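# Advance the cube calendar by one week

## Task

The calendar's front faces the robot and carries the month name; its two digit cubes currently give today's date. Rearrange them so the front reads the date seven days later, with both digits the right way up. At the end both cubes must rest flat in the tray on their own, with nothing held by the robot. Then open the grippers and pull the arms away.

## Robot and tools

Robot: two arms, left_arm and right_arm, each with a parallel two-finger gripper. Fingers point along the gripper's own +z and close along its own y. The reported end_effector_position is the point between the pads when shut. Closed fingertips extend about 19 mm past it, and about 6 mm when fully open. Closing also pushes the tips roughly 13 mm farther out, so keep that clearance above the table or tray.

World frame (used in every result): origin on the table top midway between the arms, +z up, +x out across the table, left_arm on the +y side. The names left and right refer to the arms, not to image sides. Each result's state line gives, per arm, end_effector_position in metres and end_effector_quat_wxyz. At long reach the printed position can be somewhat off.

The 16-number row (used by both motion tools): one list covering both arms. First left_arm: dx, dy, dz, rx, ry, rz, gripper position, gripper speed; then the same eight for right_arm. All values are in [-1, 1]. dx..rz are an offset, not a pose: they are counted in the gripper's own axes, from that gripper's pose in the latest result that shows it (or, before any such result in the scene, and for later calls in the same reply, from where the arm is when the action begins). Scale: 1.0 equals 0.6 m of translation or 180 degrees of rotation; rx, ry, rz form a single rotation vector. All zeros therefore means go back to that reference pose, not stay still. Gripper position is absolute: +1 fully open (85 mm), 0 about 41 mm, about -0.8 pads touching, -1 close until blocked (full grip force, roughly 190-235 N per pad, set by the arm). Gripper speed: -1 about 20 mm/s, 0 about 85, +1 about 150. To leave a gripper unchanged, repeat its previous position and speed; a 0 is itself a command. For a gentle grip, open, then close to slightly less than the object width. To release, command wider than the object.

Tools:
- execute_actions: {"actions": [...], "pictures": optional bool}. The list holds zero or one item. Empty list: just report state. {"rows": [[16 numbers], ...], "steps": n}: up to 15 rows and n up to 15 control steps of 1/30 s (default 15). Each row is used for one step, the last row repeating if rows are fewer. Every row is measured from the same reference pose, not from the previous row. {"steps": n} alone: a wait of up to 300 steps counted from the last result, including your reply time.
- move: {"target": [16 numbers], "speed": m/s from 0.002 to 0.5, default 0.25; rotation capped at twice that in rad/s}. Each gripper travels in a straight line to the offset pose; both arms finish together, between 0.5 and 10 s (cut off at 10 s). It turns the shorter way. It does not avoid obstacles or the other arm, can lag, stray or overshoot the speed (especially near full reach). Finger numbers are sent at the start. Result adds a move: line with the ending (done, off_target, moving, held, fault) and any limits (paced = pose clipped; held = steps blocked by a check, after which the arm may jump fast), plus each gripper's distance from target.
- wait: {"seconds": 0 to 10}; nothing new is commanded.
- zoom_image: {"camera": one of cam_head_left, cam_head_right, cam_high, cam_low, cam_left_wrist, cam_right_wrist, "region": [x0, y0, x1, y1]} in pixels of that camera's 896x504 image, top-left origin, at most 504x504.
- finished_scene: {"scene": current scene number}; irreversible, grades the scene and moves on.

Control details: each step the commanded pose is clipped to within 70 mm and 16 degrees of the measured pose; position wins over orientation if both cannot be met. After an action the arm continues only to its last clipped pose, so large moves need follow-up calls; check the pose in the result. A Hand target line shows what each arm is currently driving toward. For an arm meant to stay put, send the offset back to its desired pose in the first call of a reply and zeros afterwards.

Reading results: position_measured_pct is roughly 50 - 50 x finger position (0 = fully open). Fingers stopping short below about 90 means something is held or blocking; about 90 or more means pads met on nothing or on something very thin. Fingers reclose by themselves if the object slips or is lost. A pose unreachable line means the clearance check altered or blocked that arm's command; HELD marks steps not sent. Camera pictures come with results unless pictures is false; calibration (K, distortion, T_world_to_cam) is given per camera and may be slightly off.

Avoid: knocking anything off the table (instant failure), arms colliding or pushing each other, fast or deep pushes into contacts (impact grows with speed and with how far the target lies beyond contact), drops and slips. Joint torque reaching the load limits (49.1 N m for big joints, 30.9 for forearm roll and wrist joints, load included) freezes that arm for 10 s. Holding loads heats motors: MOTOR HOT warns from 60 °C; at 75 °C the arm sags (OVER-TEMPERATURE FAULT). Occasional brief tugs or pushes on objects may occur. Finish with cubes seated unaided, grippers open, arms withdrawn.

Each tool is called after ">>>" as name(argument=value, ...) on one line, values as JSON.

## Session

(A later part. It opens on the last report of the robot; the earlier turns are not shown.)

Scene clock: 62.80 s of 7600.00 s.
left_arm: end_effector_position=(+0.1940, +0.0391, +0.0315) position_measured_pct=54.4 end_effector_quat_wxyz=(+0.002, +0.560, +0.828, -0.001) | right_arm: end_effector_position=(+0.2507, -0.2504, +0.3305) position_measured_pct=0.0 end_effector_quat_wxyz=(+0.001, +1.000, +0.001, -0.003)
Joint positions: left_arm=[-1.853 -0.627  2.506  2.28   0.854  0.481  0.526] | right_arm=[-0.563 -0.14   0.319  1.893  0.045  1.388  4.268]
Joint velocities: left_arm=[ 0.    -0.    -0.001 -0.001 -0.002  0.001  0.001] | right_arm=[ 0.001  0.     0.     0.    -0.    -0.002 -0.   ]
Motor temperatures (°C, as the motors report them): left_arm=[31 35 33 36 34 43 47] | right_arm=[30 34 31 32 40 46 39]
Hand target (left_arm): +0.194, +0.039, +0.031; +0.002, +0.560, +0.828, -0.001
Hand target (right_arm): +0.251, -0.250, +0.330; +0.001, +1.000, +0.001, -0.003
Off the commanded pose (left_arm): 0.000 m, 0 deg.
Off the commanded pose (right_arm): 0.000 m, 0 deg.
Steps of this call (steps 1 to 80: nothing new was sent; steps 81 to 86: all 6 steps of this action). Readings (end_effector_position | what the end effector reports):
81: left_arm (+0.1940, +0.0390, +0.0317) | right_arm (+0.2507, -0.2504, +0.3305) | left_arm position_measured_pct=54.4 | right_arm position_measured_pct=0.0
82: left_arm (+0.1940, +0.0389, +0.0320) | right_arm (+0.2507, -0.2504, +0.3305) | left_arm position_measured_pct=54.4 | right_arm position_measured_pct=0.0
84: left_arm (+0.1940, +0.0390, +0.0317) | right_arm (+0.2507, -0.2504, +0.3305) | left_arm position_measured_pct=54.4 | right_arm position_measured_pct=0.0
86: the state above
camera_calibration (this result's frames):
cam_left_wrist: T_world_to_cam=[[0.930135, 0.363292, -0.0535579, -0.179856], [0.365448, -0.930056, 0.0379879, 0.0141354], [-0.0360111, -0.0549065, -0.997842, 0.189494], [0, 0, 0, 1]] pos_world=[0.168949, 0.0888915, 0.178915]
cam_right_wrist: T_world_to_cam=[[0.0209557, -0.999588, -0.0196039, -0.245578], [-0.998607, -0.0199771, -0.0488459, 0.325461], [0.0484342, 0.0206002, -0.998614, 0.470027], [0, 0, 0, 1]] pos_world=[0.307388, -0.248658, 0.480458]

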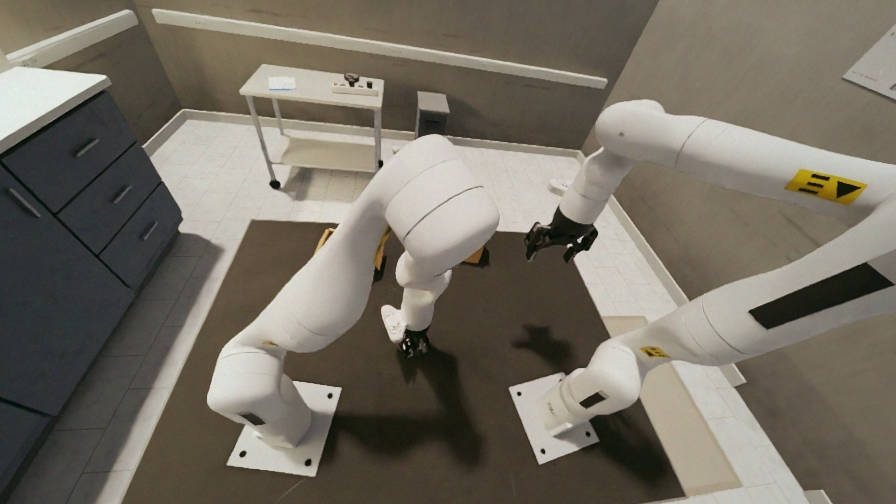

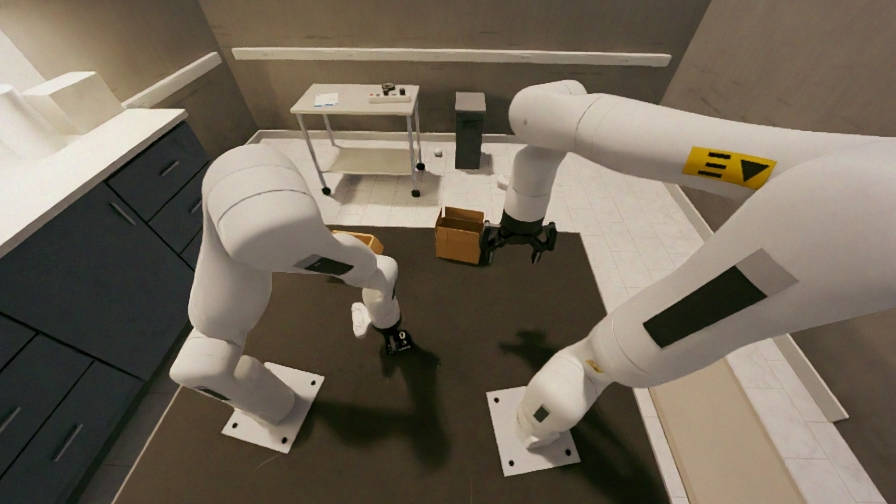

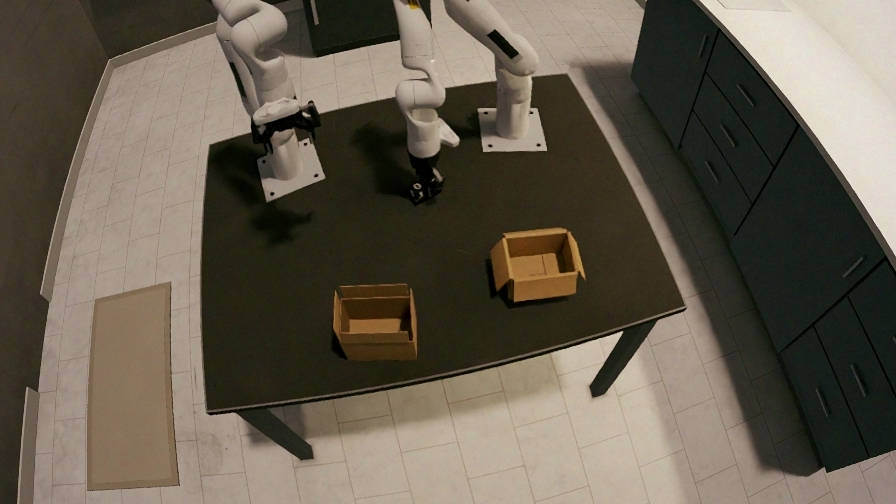

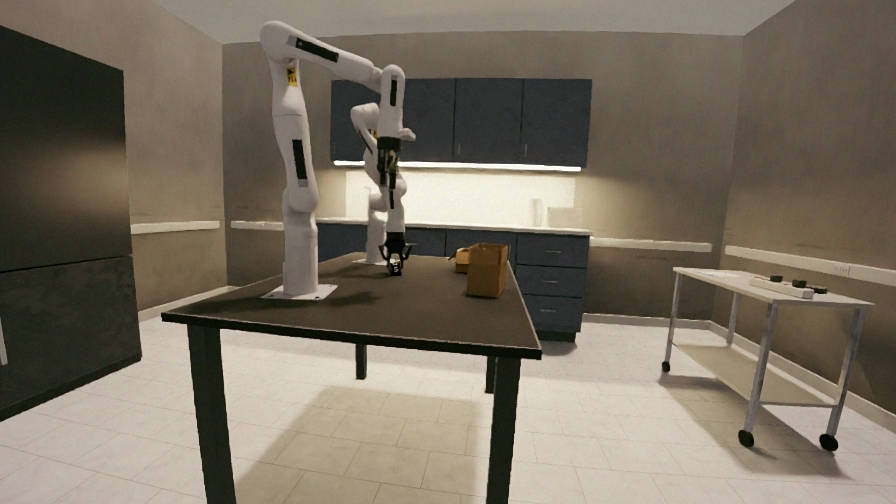

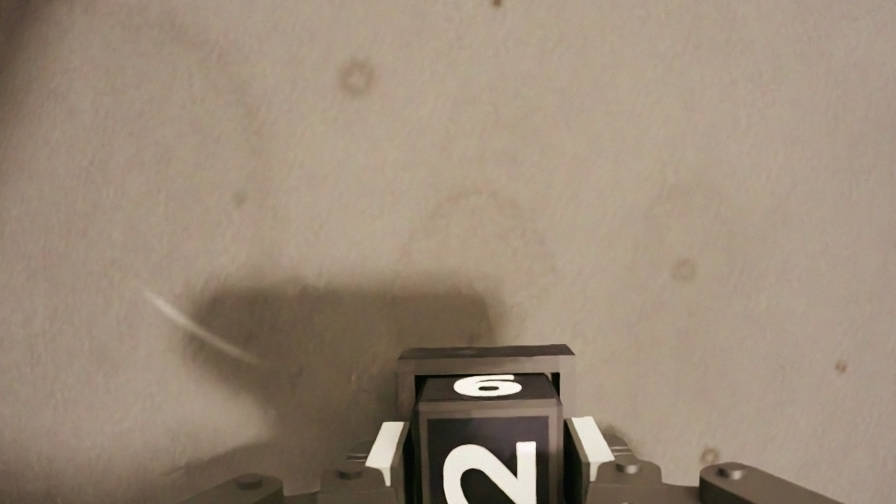

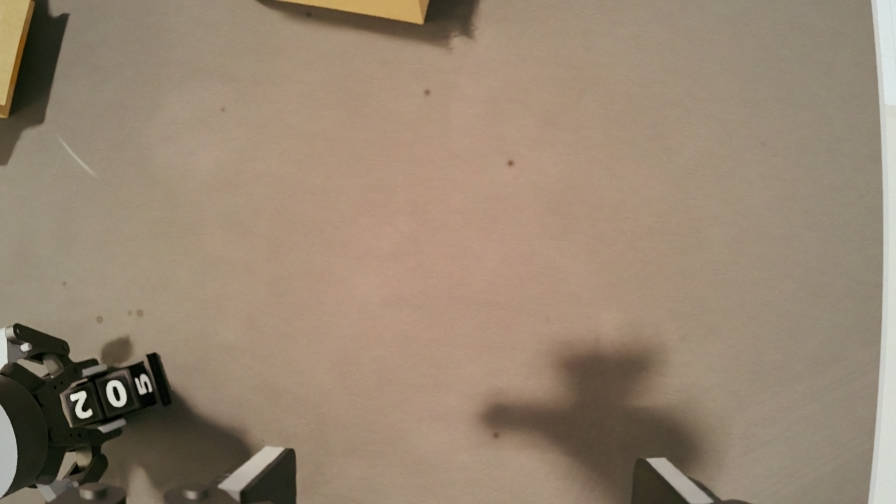

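>>> execute_actions(actions=[{"rows":[[0,0,0,0,0,0,0.3,0,0,0,0,0,0,0,1,0],[0,0,0,0,0,0,0.3,0,0,0,0,0,0,0,1,0],[0,0,0,0,0,0,0.3,0,0,0,0,0,0,0,1,0],[0,0,0,0,0,0,0.3,0,0,0,0,0,0,0,1,0],[0,0,-0.008,0,0,0,0.3,0,0,0,0,0,0,0,1,0]],"steps":12}], pictures=false)

>>> execute_actions(actions=[{"rows":[[0,0,0,0,0,0,-1,0,0,0,0,0,0,0,1,0]],"steps":15}])

Scene clock: 67.30 s of 7600.00 s.
left_arm: end_effector_position=(+0.1942, +0.0394, +0.0362) position_measured_pct=35.3 end_effector_quat_wxyz=(+0.002, +0.560, +0.828, -0.001) | right_arm: end_effector_position=(+0.2507, -0.2504, +0.3305) position_measured_pct=0.0 end_effector_quat_wxyz=(+0.001, +1.000, +0.001, -0.003)
Joint positions: left_arm=[-1.84  -0.616  2.487  2.277  0.834  0.495  0.543] | right_arm=[-0.563 -0.14   0.319  1.893  0.045  1.388  4.268]
Joint velocities: left_arm=[ 0.006  0.003  0.004  0.    -0.002  0.003  0.002] | right_arm=[ 0.  0. -0. -0.  0. -0.  0.]
Motor temperatures (°C, as the motors report them): left_arm=[31 35 33 36 34 43 47] | right_arm=[30 34 31 32 40 46 39]
Hand target (left_arm): +0.194, +0.039, +0.036; +0.002, +0.560, +0.828, -0.001
Hand target (right_arm): +0.251, -0.250, +0.330; +0.001, +1.000, +0.001, -0.003
Off the commanded pose (left_arm): 0.000 m, 0 deg.
Off the commanded pose (right_arm): 0.000 m, 0 deg.
Steps of this call (steps 1 to 90: nothing new was sent; then 1.10 s passed at rest; steps 91 to 102: all 12 steps of this action). Readings (end_effector_position | what the end effector reports):
91: left_arm (+0.1940, +0.0391, +0.0316) | right_arm (+0.2507, -0.2504, +0.3305) | left_arm position_measured_pct=54.4 | right_arm position_measured_pct=0.0
92: left_arm (+0.1939, +0.0391, +0.0316) | right_arm (+0.2507, -0.2504, +0.3305) | left_arm position_measured_pct=54.4 | right_arm position_measured_pct=0.0
94: left_arm (+0.1939, +0.0391, +0.0315) | right_arm (+0.2507, -0.2504, +0.3305) | left_arm position_measured_pct=49.6 | right_arm position_measured_pct=0.0
98: left_arm (+0.1937, +0.0389, +0.0360) | right_arm (+0.2507, -0.2504, +0.3305) | left_arm position_measured_pct=38.5 | right_arm position_measured_pct=0.0
102: the state above

Scene clock: 67.80 s of 7600.00 s.
left_arm: end_effector_position=(+0.1942, +0.0393, +0.0367) position_measured_pct=61.9 end_effector_quat_wxyz=(+0.002, +0.560, +0.829, -0.001) | right_arm: end_effector_position=(+0.2507, -0.2504, +0.3305) position_measured_pct=0.0 end_effector_quat_wxyz=(+0.001, +1.000, +0.001, -0.003)
Joint positions: left_arm=[-1.84  -0.615  2.486  2.278  0.833  0.496  0.543] | right_arm=[-0.563 -0.14   0.319  1.893  0.045  1.388  4.268]
Joint velocities: left_arm=[-0.001 -0.     0.     0.002 -0.    -0.    -0.002] | right_arm=[ 0.002 -0.     0.     0.     0.     0.002 -0.   ]
Motor temperatures (°C, as the motors report them): left_arm=[31 35 33 36 34 43 47] | right_arm=[30 34 31 32 40 46 39]
Hand target (left_arm): +0.194, +0.039, +0.036; +0.002, +0.560, +0.828, -0.001
Hand target (right_arm): +0.251, -0.250, +0.330; +0.001, +1.000, +0.001, -0.003
Off the commanded pose (left_arm): 0.000 m, 0 deg.
Off the commanded pose (right_arm): 0.000 m, 0 deg.
Steps of this call (steps 1 to 15: all 15 steps of this action). Readings (end_effector_position | what the end effector reports):
1: left_arm (+0.1942, +0.0394, +0.0362) | right_arm (+0.2507, -0.2504, +0.3305) | left_arm position_measured_pct=34.9 | right_arm position_measured_pct=0.0
2: left_arm (+0.1943, +0.0395, +0.0361) | right_arm (+0.2507, -0.2504, +0.3305) | left_arm position_measured_pct=35.7 | right_arm position_measured_pct=0.0
4: left_arm (+0.1943, +0.0394, +0.0362) | right_arm (+0.2507, -0.2504, +0.3305) | left_arm position_measured_pct=39.7 | right_arm position_measured_pct=0.0
8: left_arm (+0.1942, +0.0394, +0.0362) | right_arm (+0.2507, -0.2504, +0.3305) | left_arm position_measured_pct=51.2 | right_arm position_measured_pct=0.0
15: the state above
camera_calibration (this result's frames):
cam_left_wrist: T_world_to_cam=[[0.929683, 0.364398, -0.0538945, -0.179853], [0.366592, -0.929584, 0.038511, 0.0138123], [-0.0360662, -0.0555603, -0.997804, 0.1947], [0, 0, 0, 1]] pos_world=[0.169165, 0.0891953, 0.184047]
cam_right_wrist: T_world_to_cam=[[0.0209547, -0.999588, -0.0196037, -0.245577], [-0.998606, -0.0199761, -0.0488477, 0.325463], [0.048436, 0.0206, -0.998614, 0.470026], [0, 0, 0, 1]] pos_world=[0.307389, -0.248657, 0.480458]

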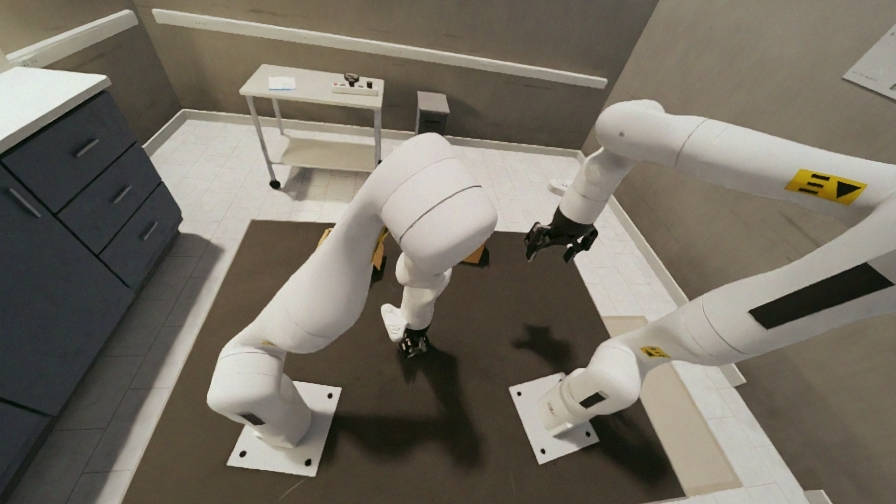

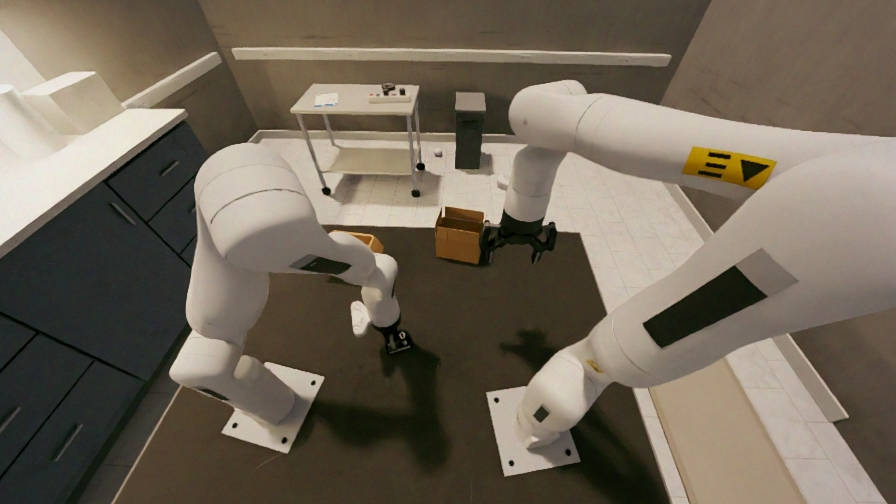

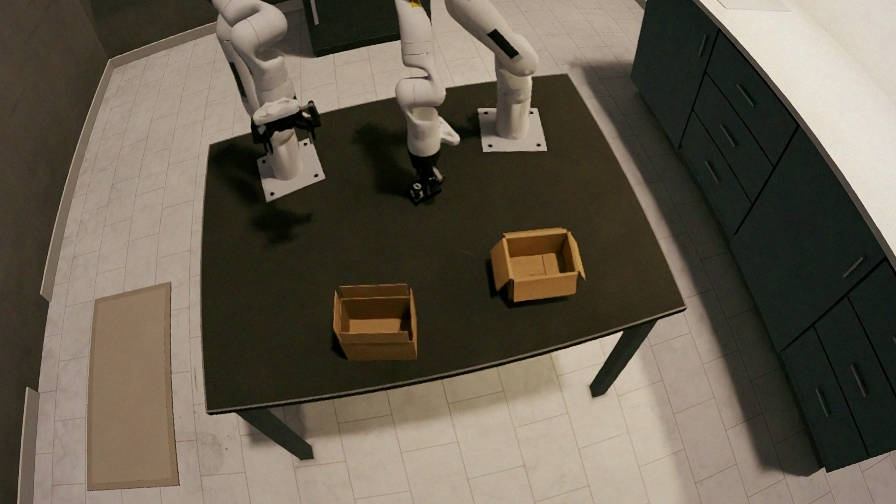

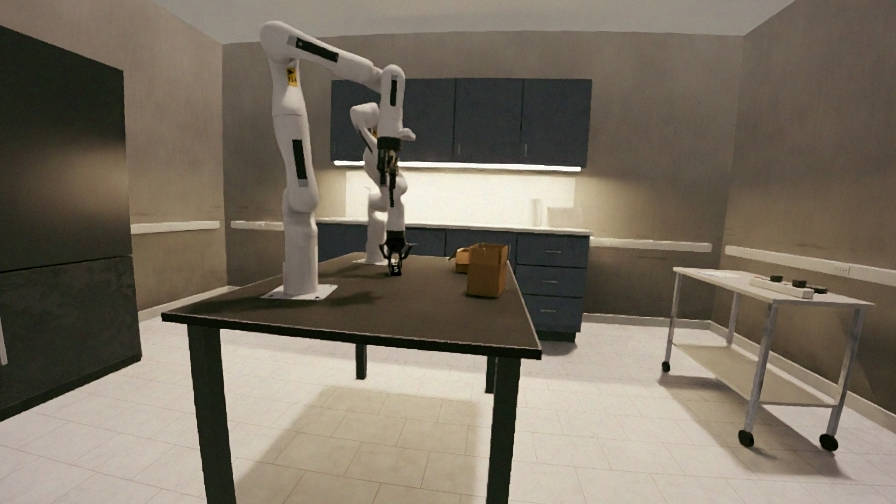

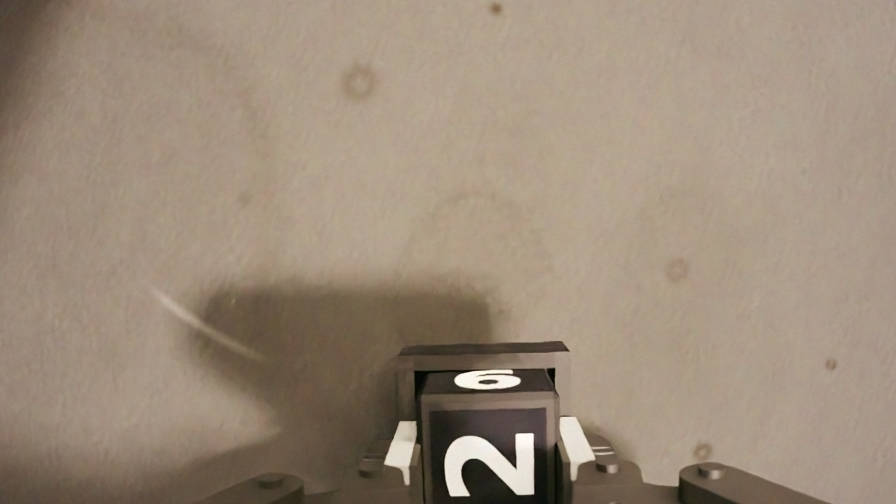

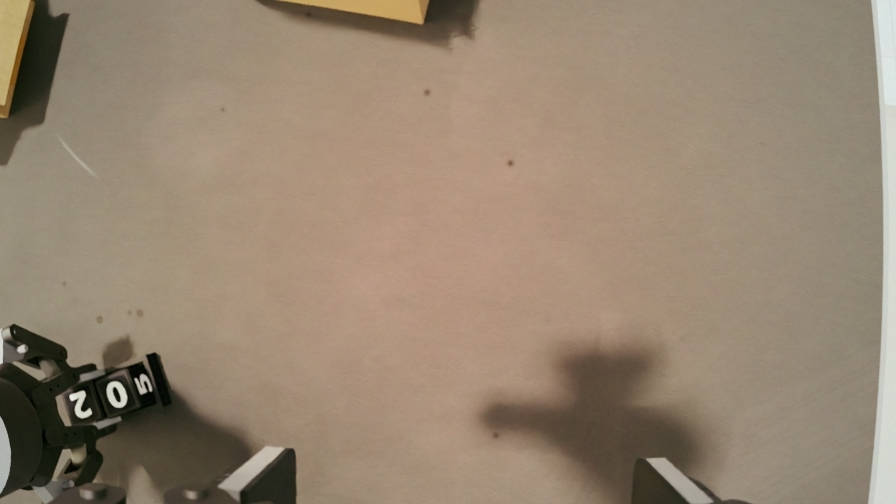

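>>> move(target=[0,0,-0.09,0,0,0,-1,0,0,0,0.2,0,0,0.381,0.4,0], speed=0.15)

Scene clock: 75.53 s of 7600.00 s.
left_arm: end_effector_position=(+0.1940, +0.0397, +0.0907) position_measured_pct=61.9 end_effector_quat_wxyz=(+0.002, +0.560, +0.829, -0.001) | right_arm: end_effector_position=(+0.2501, -0.2502, +0.2104) position_measured_pct=29.8 end_effector_quat_wxyz=(+0.003, +0.827, -0.562, -0.002)
Joint positions: left_arm=[-1.691 -0.494  2.298  2.235  0.622  0.655  0.725] | right_arm=[-0.466 -0.     0.278  2.196  0.     0.952  3.139]
Joint velocities: left_arm=[ 0.002  0.001  0.    -0.    -0.002  0.001  0.   ] | right_arm=[-0.001  0.002  0.     0.001  0.     0.    -0.   ]
Motor temperatures (°C, as the motors report them): left_arm=[31 35 33 36 34 43 47] | right_arm=[30 34 31 33 40 46 39]
Hand target (left_arm): +0.194, +0.040, +0.091; +0.002, +0.560, +0.829, -0.001
Hand target (right_arm): +0.250, -0.250, +0.210; +0.003, +0.827, -0.562, -0.002
Off the commanded pose (left_arm): 0.000 m, 0 deg.
Off the commanded pose (right_arm): 0.001 m, 0 deg.
After step 90, 0.47 s passed at rest.
move: done
camera_calibration (this result's frames):
cam_left_wrist: T_world_to_cam=[[0.929592, 0.364638, -0.0538363, -0.17691], [0.366813, -0.929515, 0.0380733, 0.012165], [-0.0361587, -0.0551405, -0.997824, 0.248587], [0, 0, 0, 1]] pos_world=[0.168981, 0.089523, 0.238059]
cam_right_wrist: T_world_to_cam=[[-0.92237, -0.385978, -0.0159686, 0.140965], [-0.384645, 0.921445, -0.0546656, 0.402152], [0.0358139, -0.0442796, -0.998377, 0.337009], [0, 0, 0, 1]] pos_world=[0.272637, -0.301229, 0.360697]

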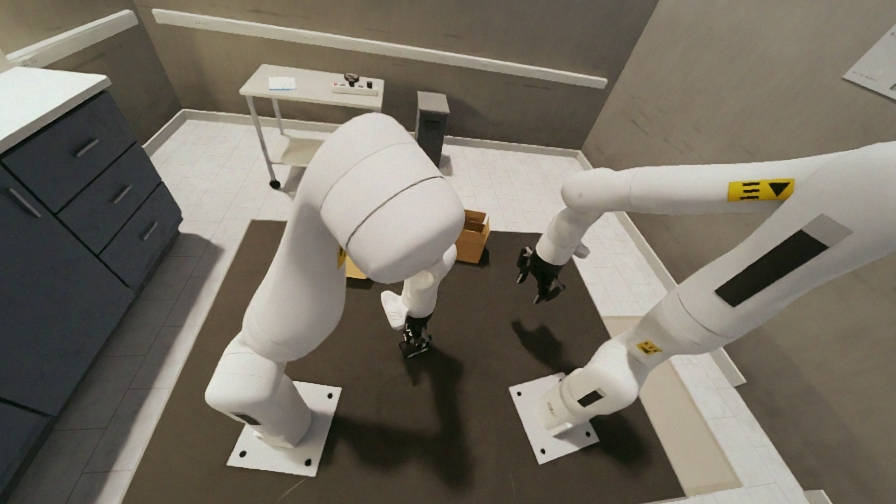

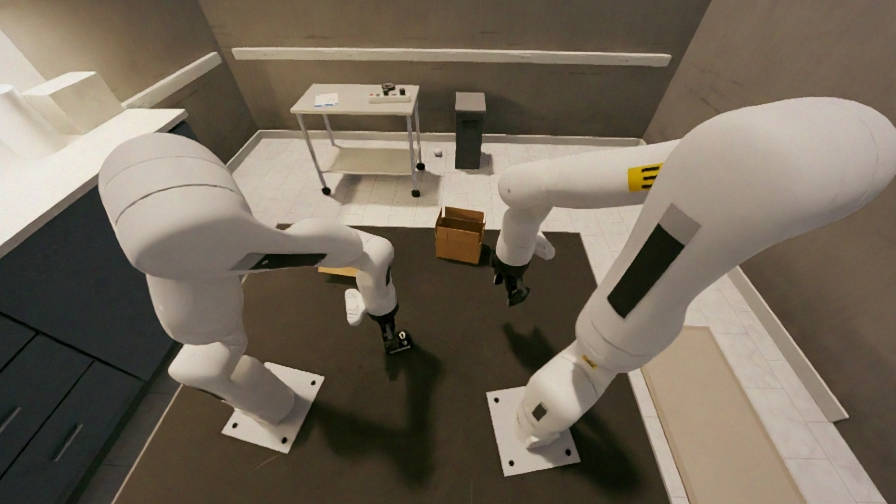

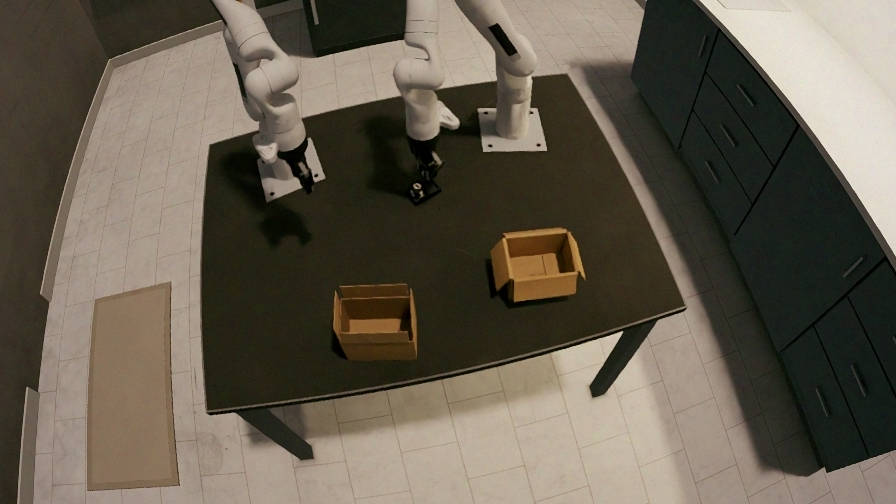

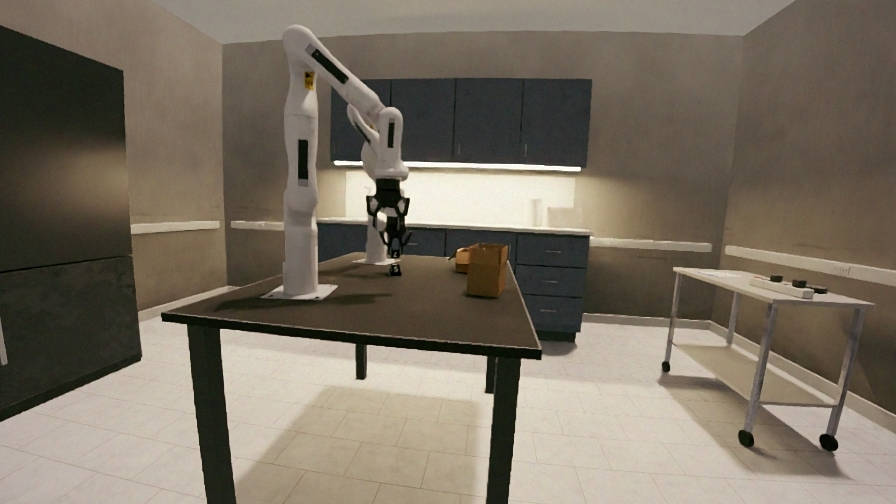

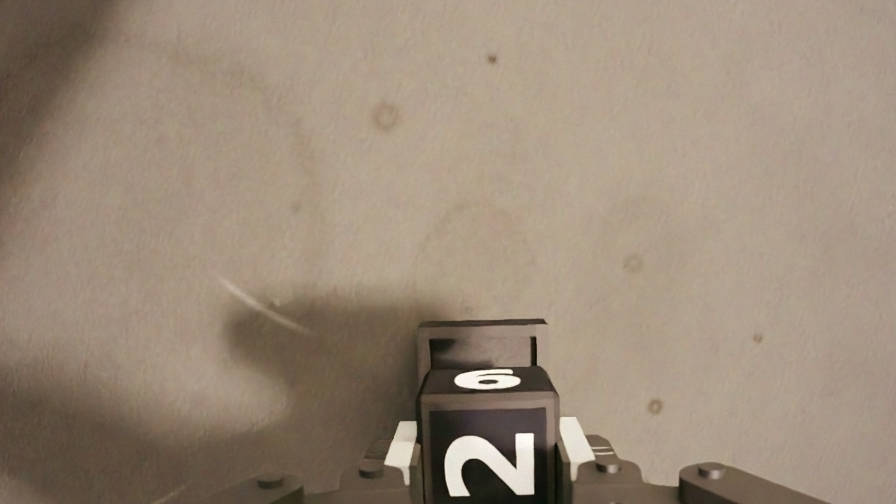

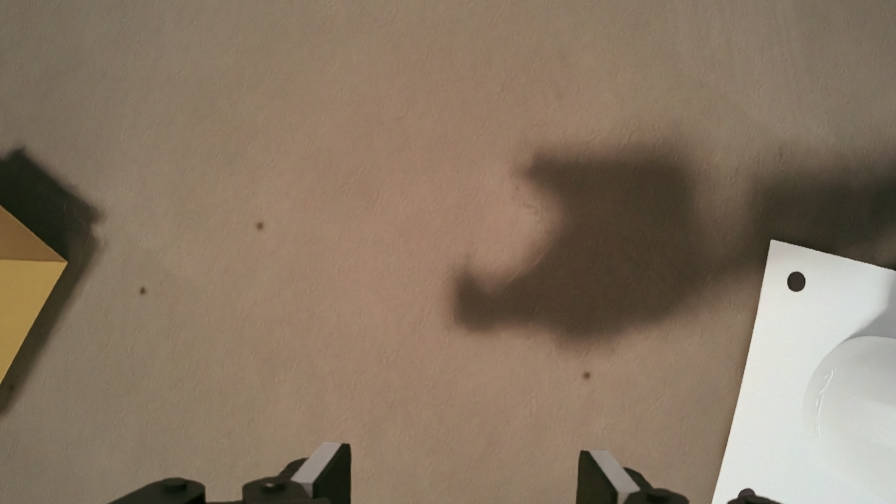

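>>> move(target=[0.305,0.273,-0.05,0,0,0,-1,0,0,0,0,0,0,0,0.4,0], speed=0.25)

>>> move(target=[0,0,0,0,0,0,-1,0,-0.425,-0.089,0.183,0,0,0,0.4,0], speed=0.25)

Scene clock: 79.30 s of 7600.00 s.
left_arm: end_effector_position=(+0.2784, +0.2697, +0.1201) position_measured_pct=61.9 end_effector_quat_wxyz=(+0.002, +0.561, +0.828, -0.001) | right_arm: end_effector_position=(+0.2501, -0.2502, +0.2104) position_measured_pct=29.8 end_effector_quat_wxyz=(+0.003, +0.827, -0.562, -0.002)
Joint positions: left_arm=[-2.343 -0.301  2.126  2.385  0.444  0.64   0.008] | right_arm=[-0.466 -0.     0.278  2.196  0.     0.952  3.139]
Joint velocities: left_arm=[-0.014 -0.003 -0.011 -0.001  0.007  0.002 -0.009] | right_arm=[ 0.001  0.    -0.     0.    -0.     0.001  0.   ]
Motor temperatures (°C, as the motors report them): left_arm=[31 35 33 36 34 43 47] | right_arm=[30 34 31 33 40 46 39]
Hand target (left_arm): +0.278, +0.270, +0.120; +0.002, +0.560, +0.829, -0.001
Hand target (right_arm): +0.250, -0.250, +0.210; +0.003, +0.827, -0.562, -0.002
Off the commanded pose (left_arm): 0.001 m, 0 deg.
Off the commanded pose (right_arm): 0.000 m, 0 deg.
move: done
camera_calibration (this result's frames):
cam_left_wrist: T_world_to_cam=[[0.930322, 0.362768, -0.0538473, -0.337296], [0.364985, -0.930188, 0.0391996, 0.194401], [-0.0358677, -0.0561217, -0.997779, 0.293883], [0, 0, 0, 1]] pos_world=[0.253382, 0.319683, 0.267448]
cam_right_wrist: T_world_to_cam=[[-0.92237, -0.385978, -0.0159698, 0.140966], [-0.384645, 0.921445, -0.054666, 0.402152], [0.0358152, -0.0442795, -0.998377, 0.337009], [0, 0, 0, 1]] pos_world=[0.272638, -0.301228, 0.360697]

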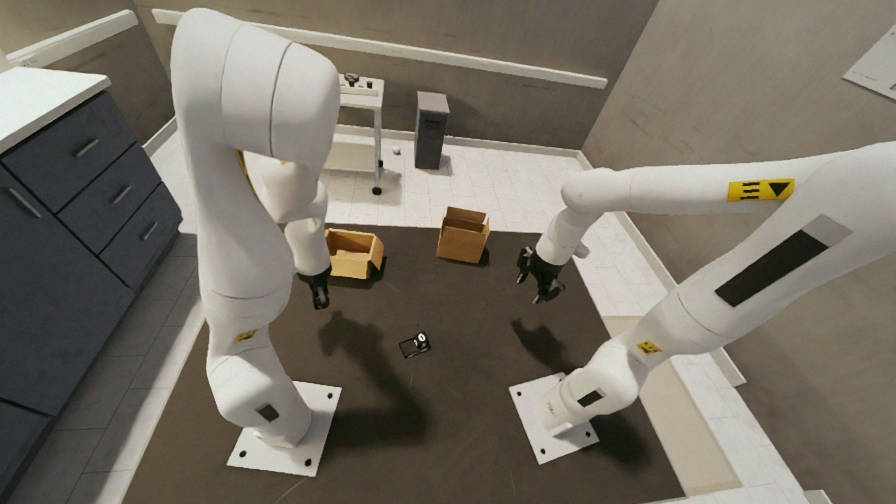

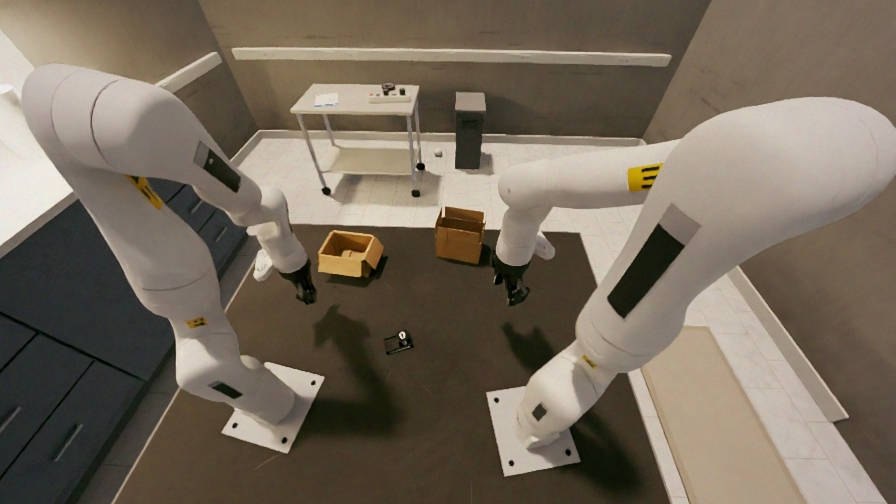

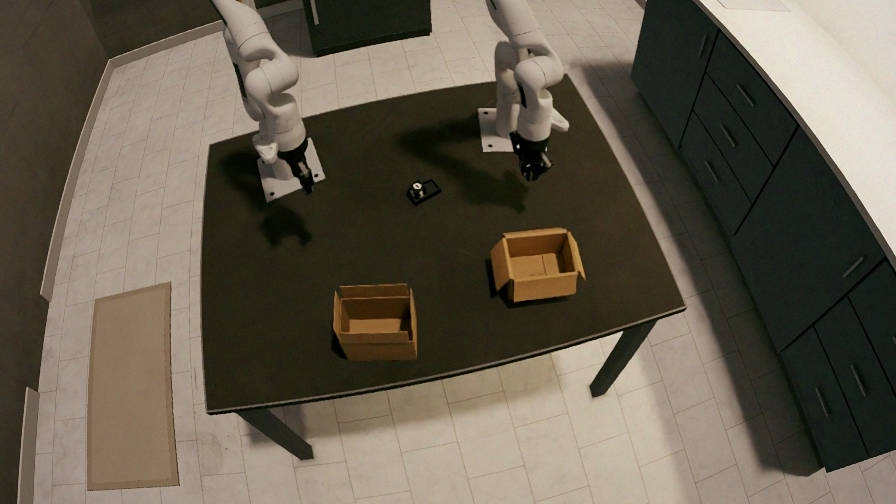

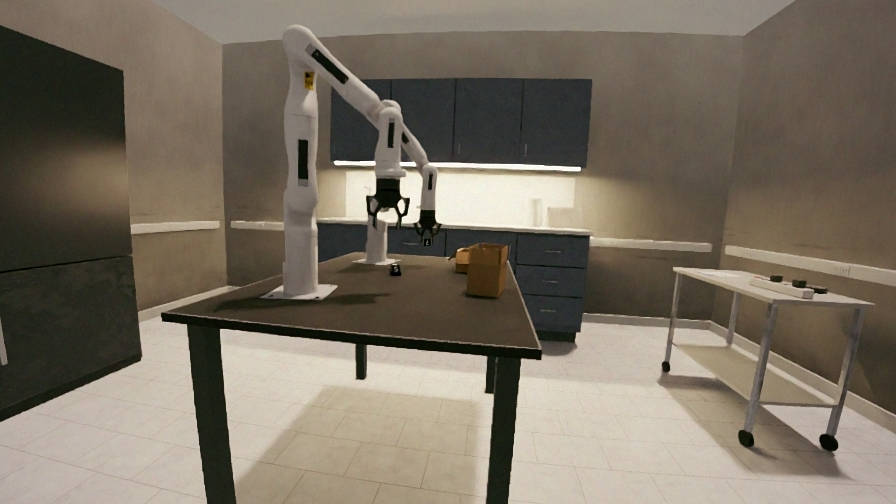

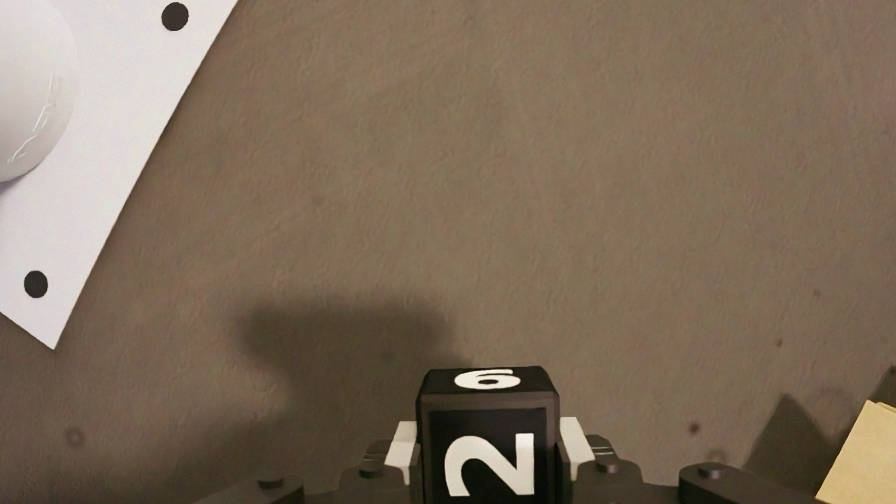

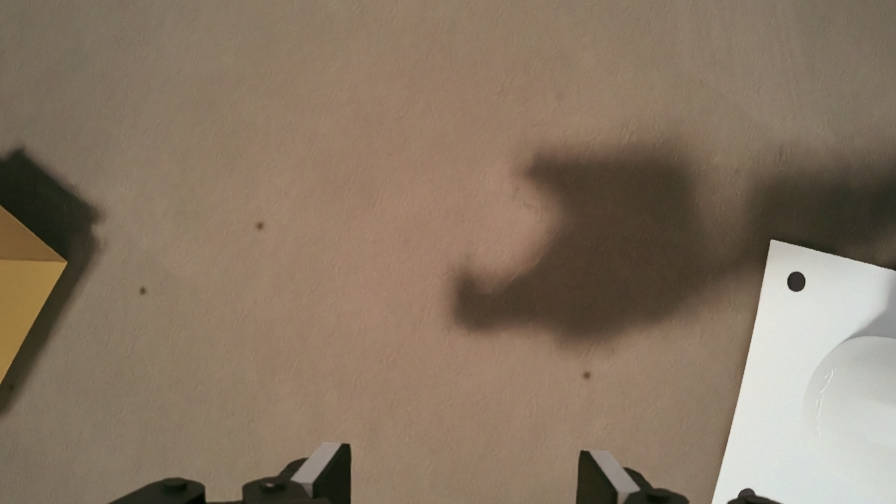

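Scene clock: 80.93 s of 7600.00 s.
left_arm: end_effector_position=(+0.2784, +0.2697, +0.1201) position_measured_pct=61.9 end_effector_quat_wxyz=(+0.002, +0.561, +0.828, -0.001) | right_arm: end_effector_position=(+0.2056, +0.0076, +0.1008) position_measured_pct=29.8 end_effector_quat_wxyz=(+0.001, +0.827, -0.562, -0.001)
Joint positions: left_arm=[-2.343 -0.301  2.125  2.385  0.444  0.64   0.007] | right_arm=[-0.922  0.475  0.041  2.    -0.034  0.669  2.47 ]
Joint velocities: left_arm=[-0.    -0.001 -0.    -0.    -0.001  0.    -0.   ] | right_arm=[-0.001  0.004 -0.001 -0.     0.001  0.003 -0.001]
Motor temperatures (°C, as the motors report them): left_arm=[31 35 33 36 34 43 47] | right_arm=[30 34 31 33 40 46 39]
Hand target (left_arm): +0.278, +0.270, +0.120; +0.002, +0.561, +0.828, -0.001
Hand target (right_arm): +0.205, +0.008, +0.101; +0.002, +0.827, -0.562, -0.001
Off the commanded pose (left_arm): 0.000 m, 0 deg.
Off the commanded pose (right_arm): 0.001 m, 0 deg.
move: done
camera_calibration (this result's frames):
cam_left_wrist: T_world_to_cam=[[0.930323, 0.362768, -0.0538444, -0.337298], [0.364984, -0.930188, 0.0392008, 0.194401], [-0.0358646, -0.0561218, -0.99778, 0.293883], [0, 0, 0, 1]] pos_world=[0.253383, 0.319683, 0.267448]
cam_right_wrist: T_world_to_cam=[[-0.922046, -0.386642, -0.0184335, 0.197907], [-0.385217, 0.921232, -0.0542211, 0.141594], [0.0379457, -0.0428934, -0.998359, 0.240154], [0, 0, 0, 1]] pos_world=[0.227911, -0.0436203, 0.251086]

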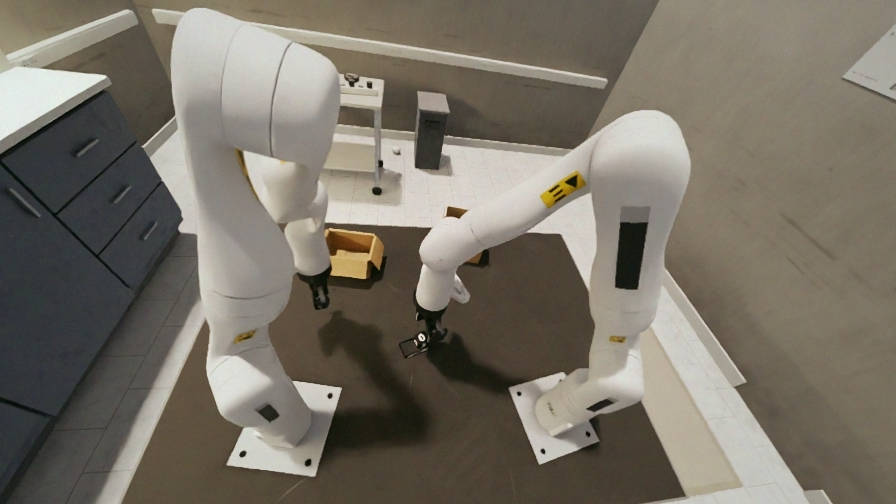

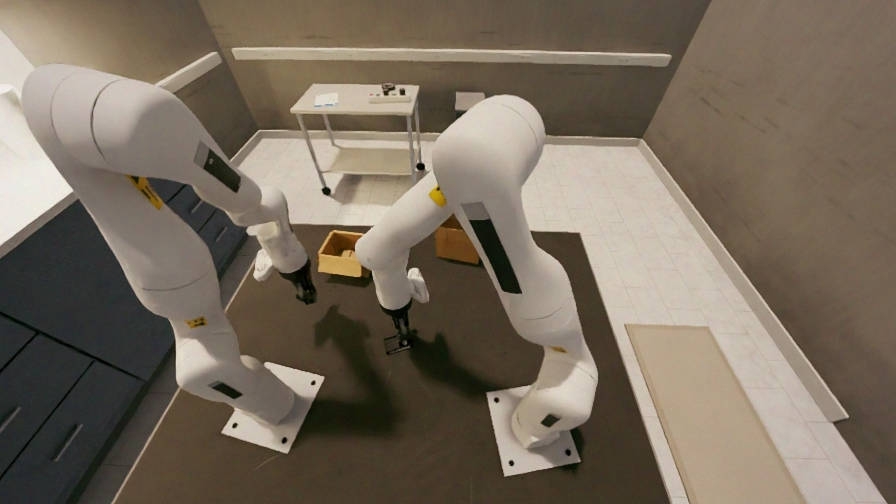

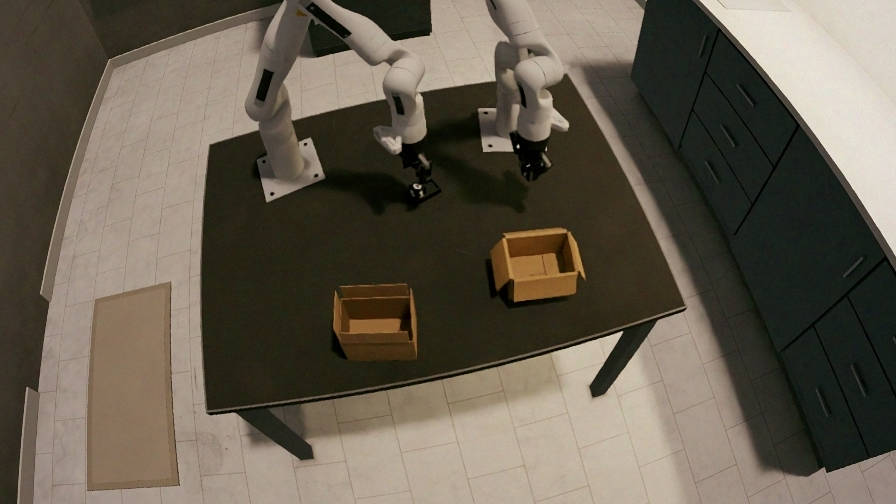

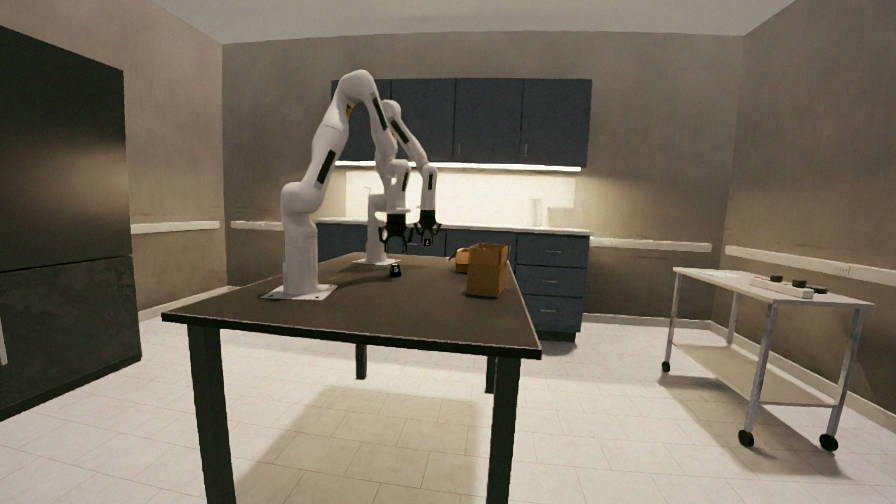

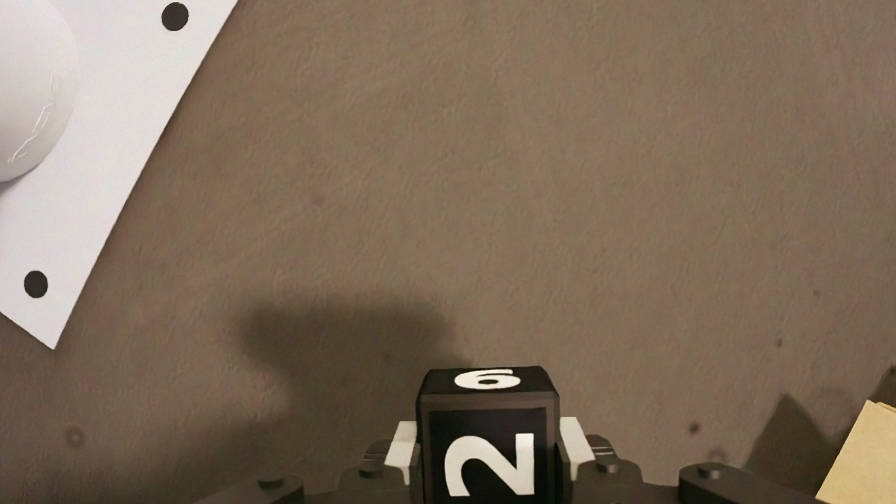

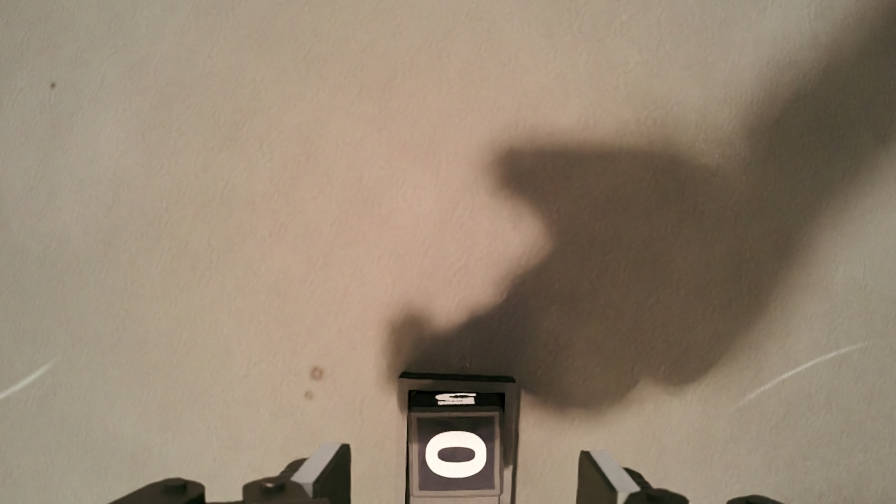

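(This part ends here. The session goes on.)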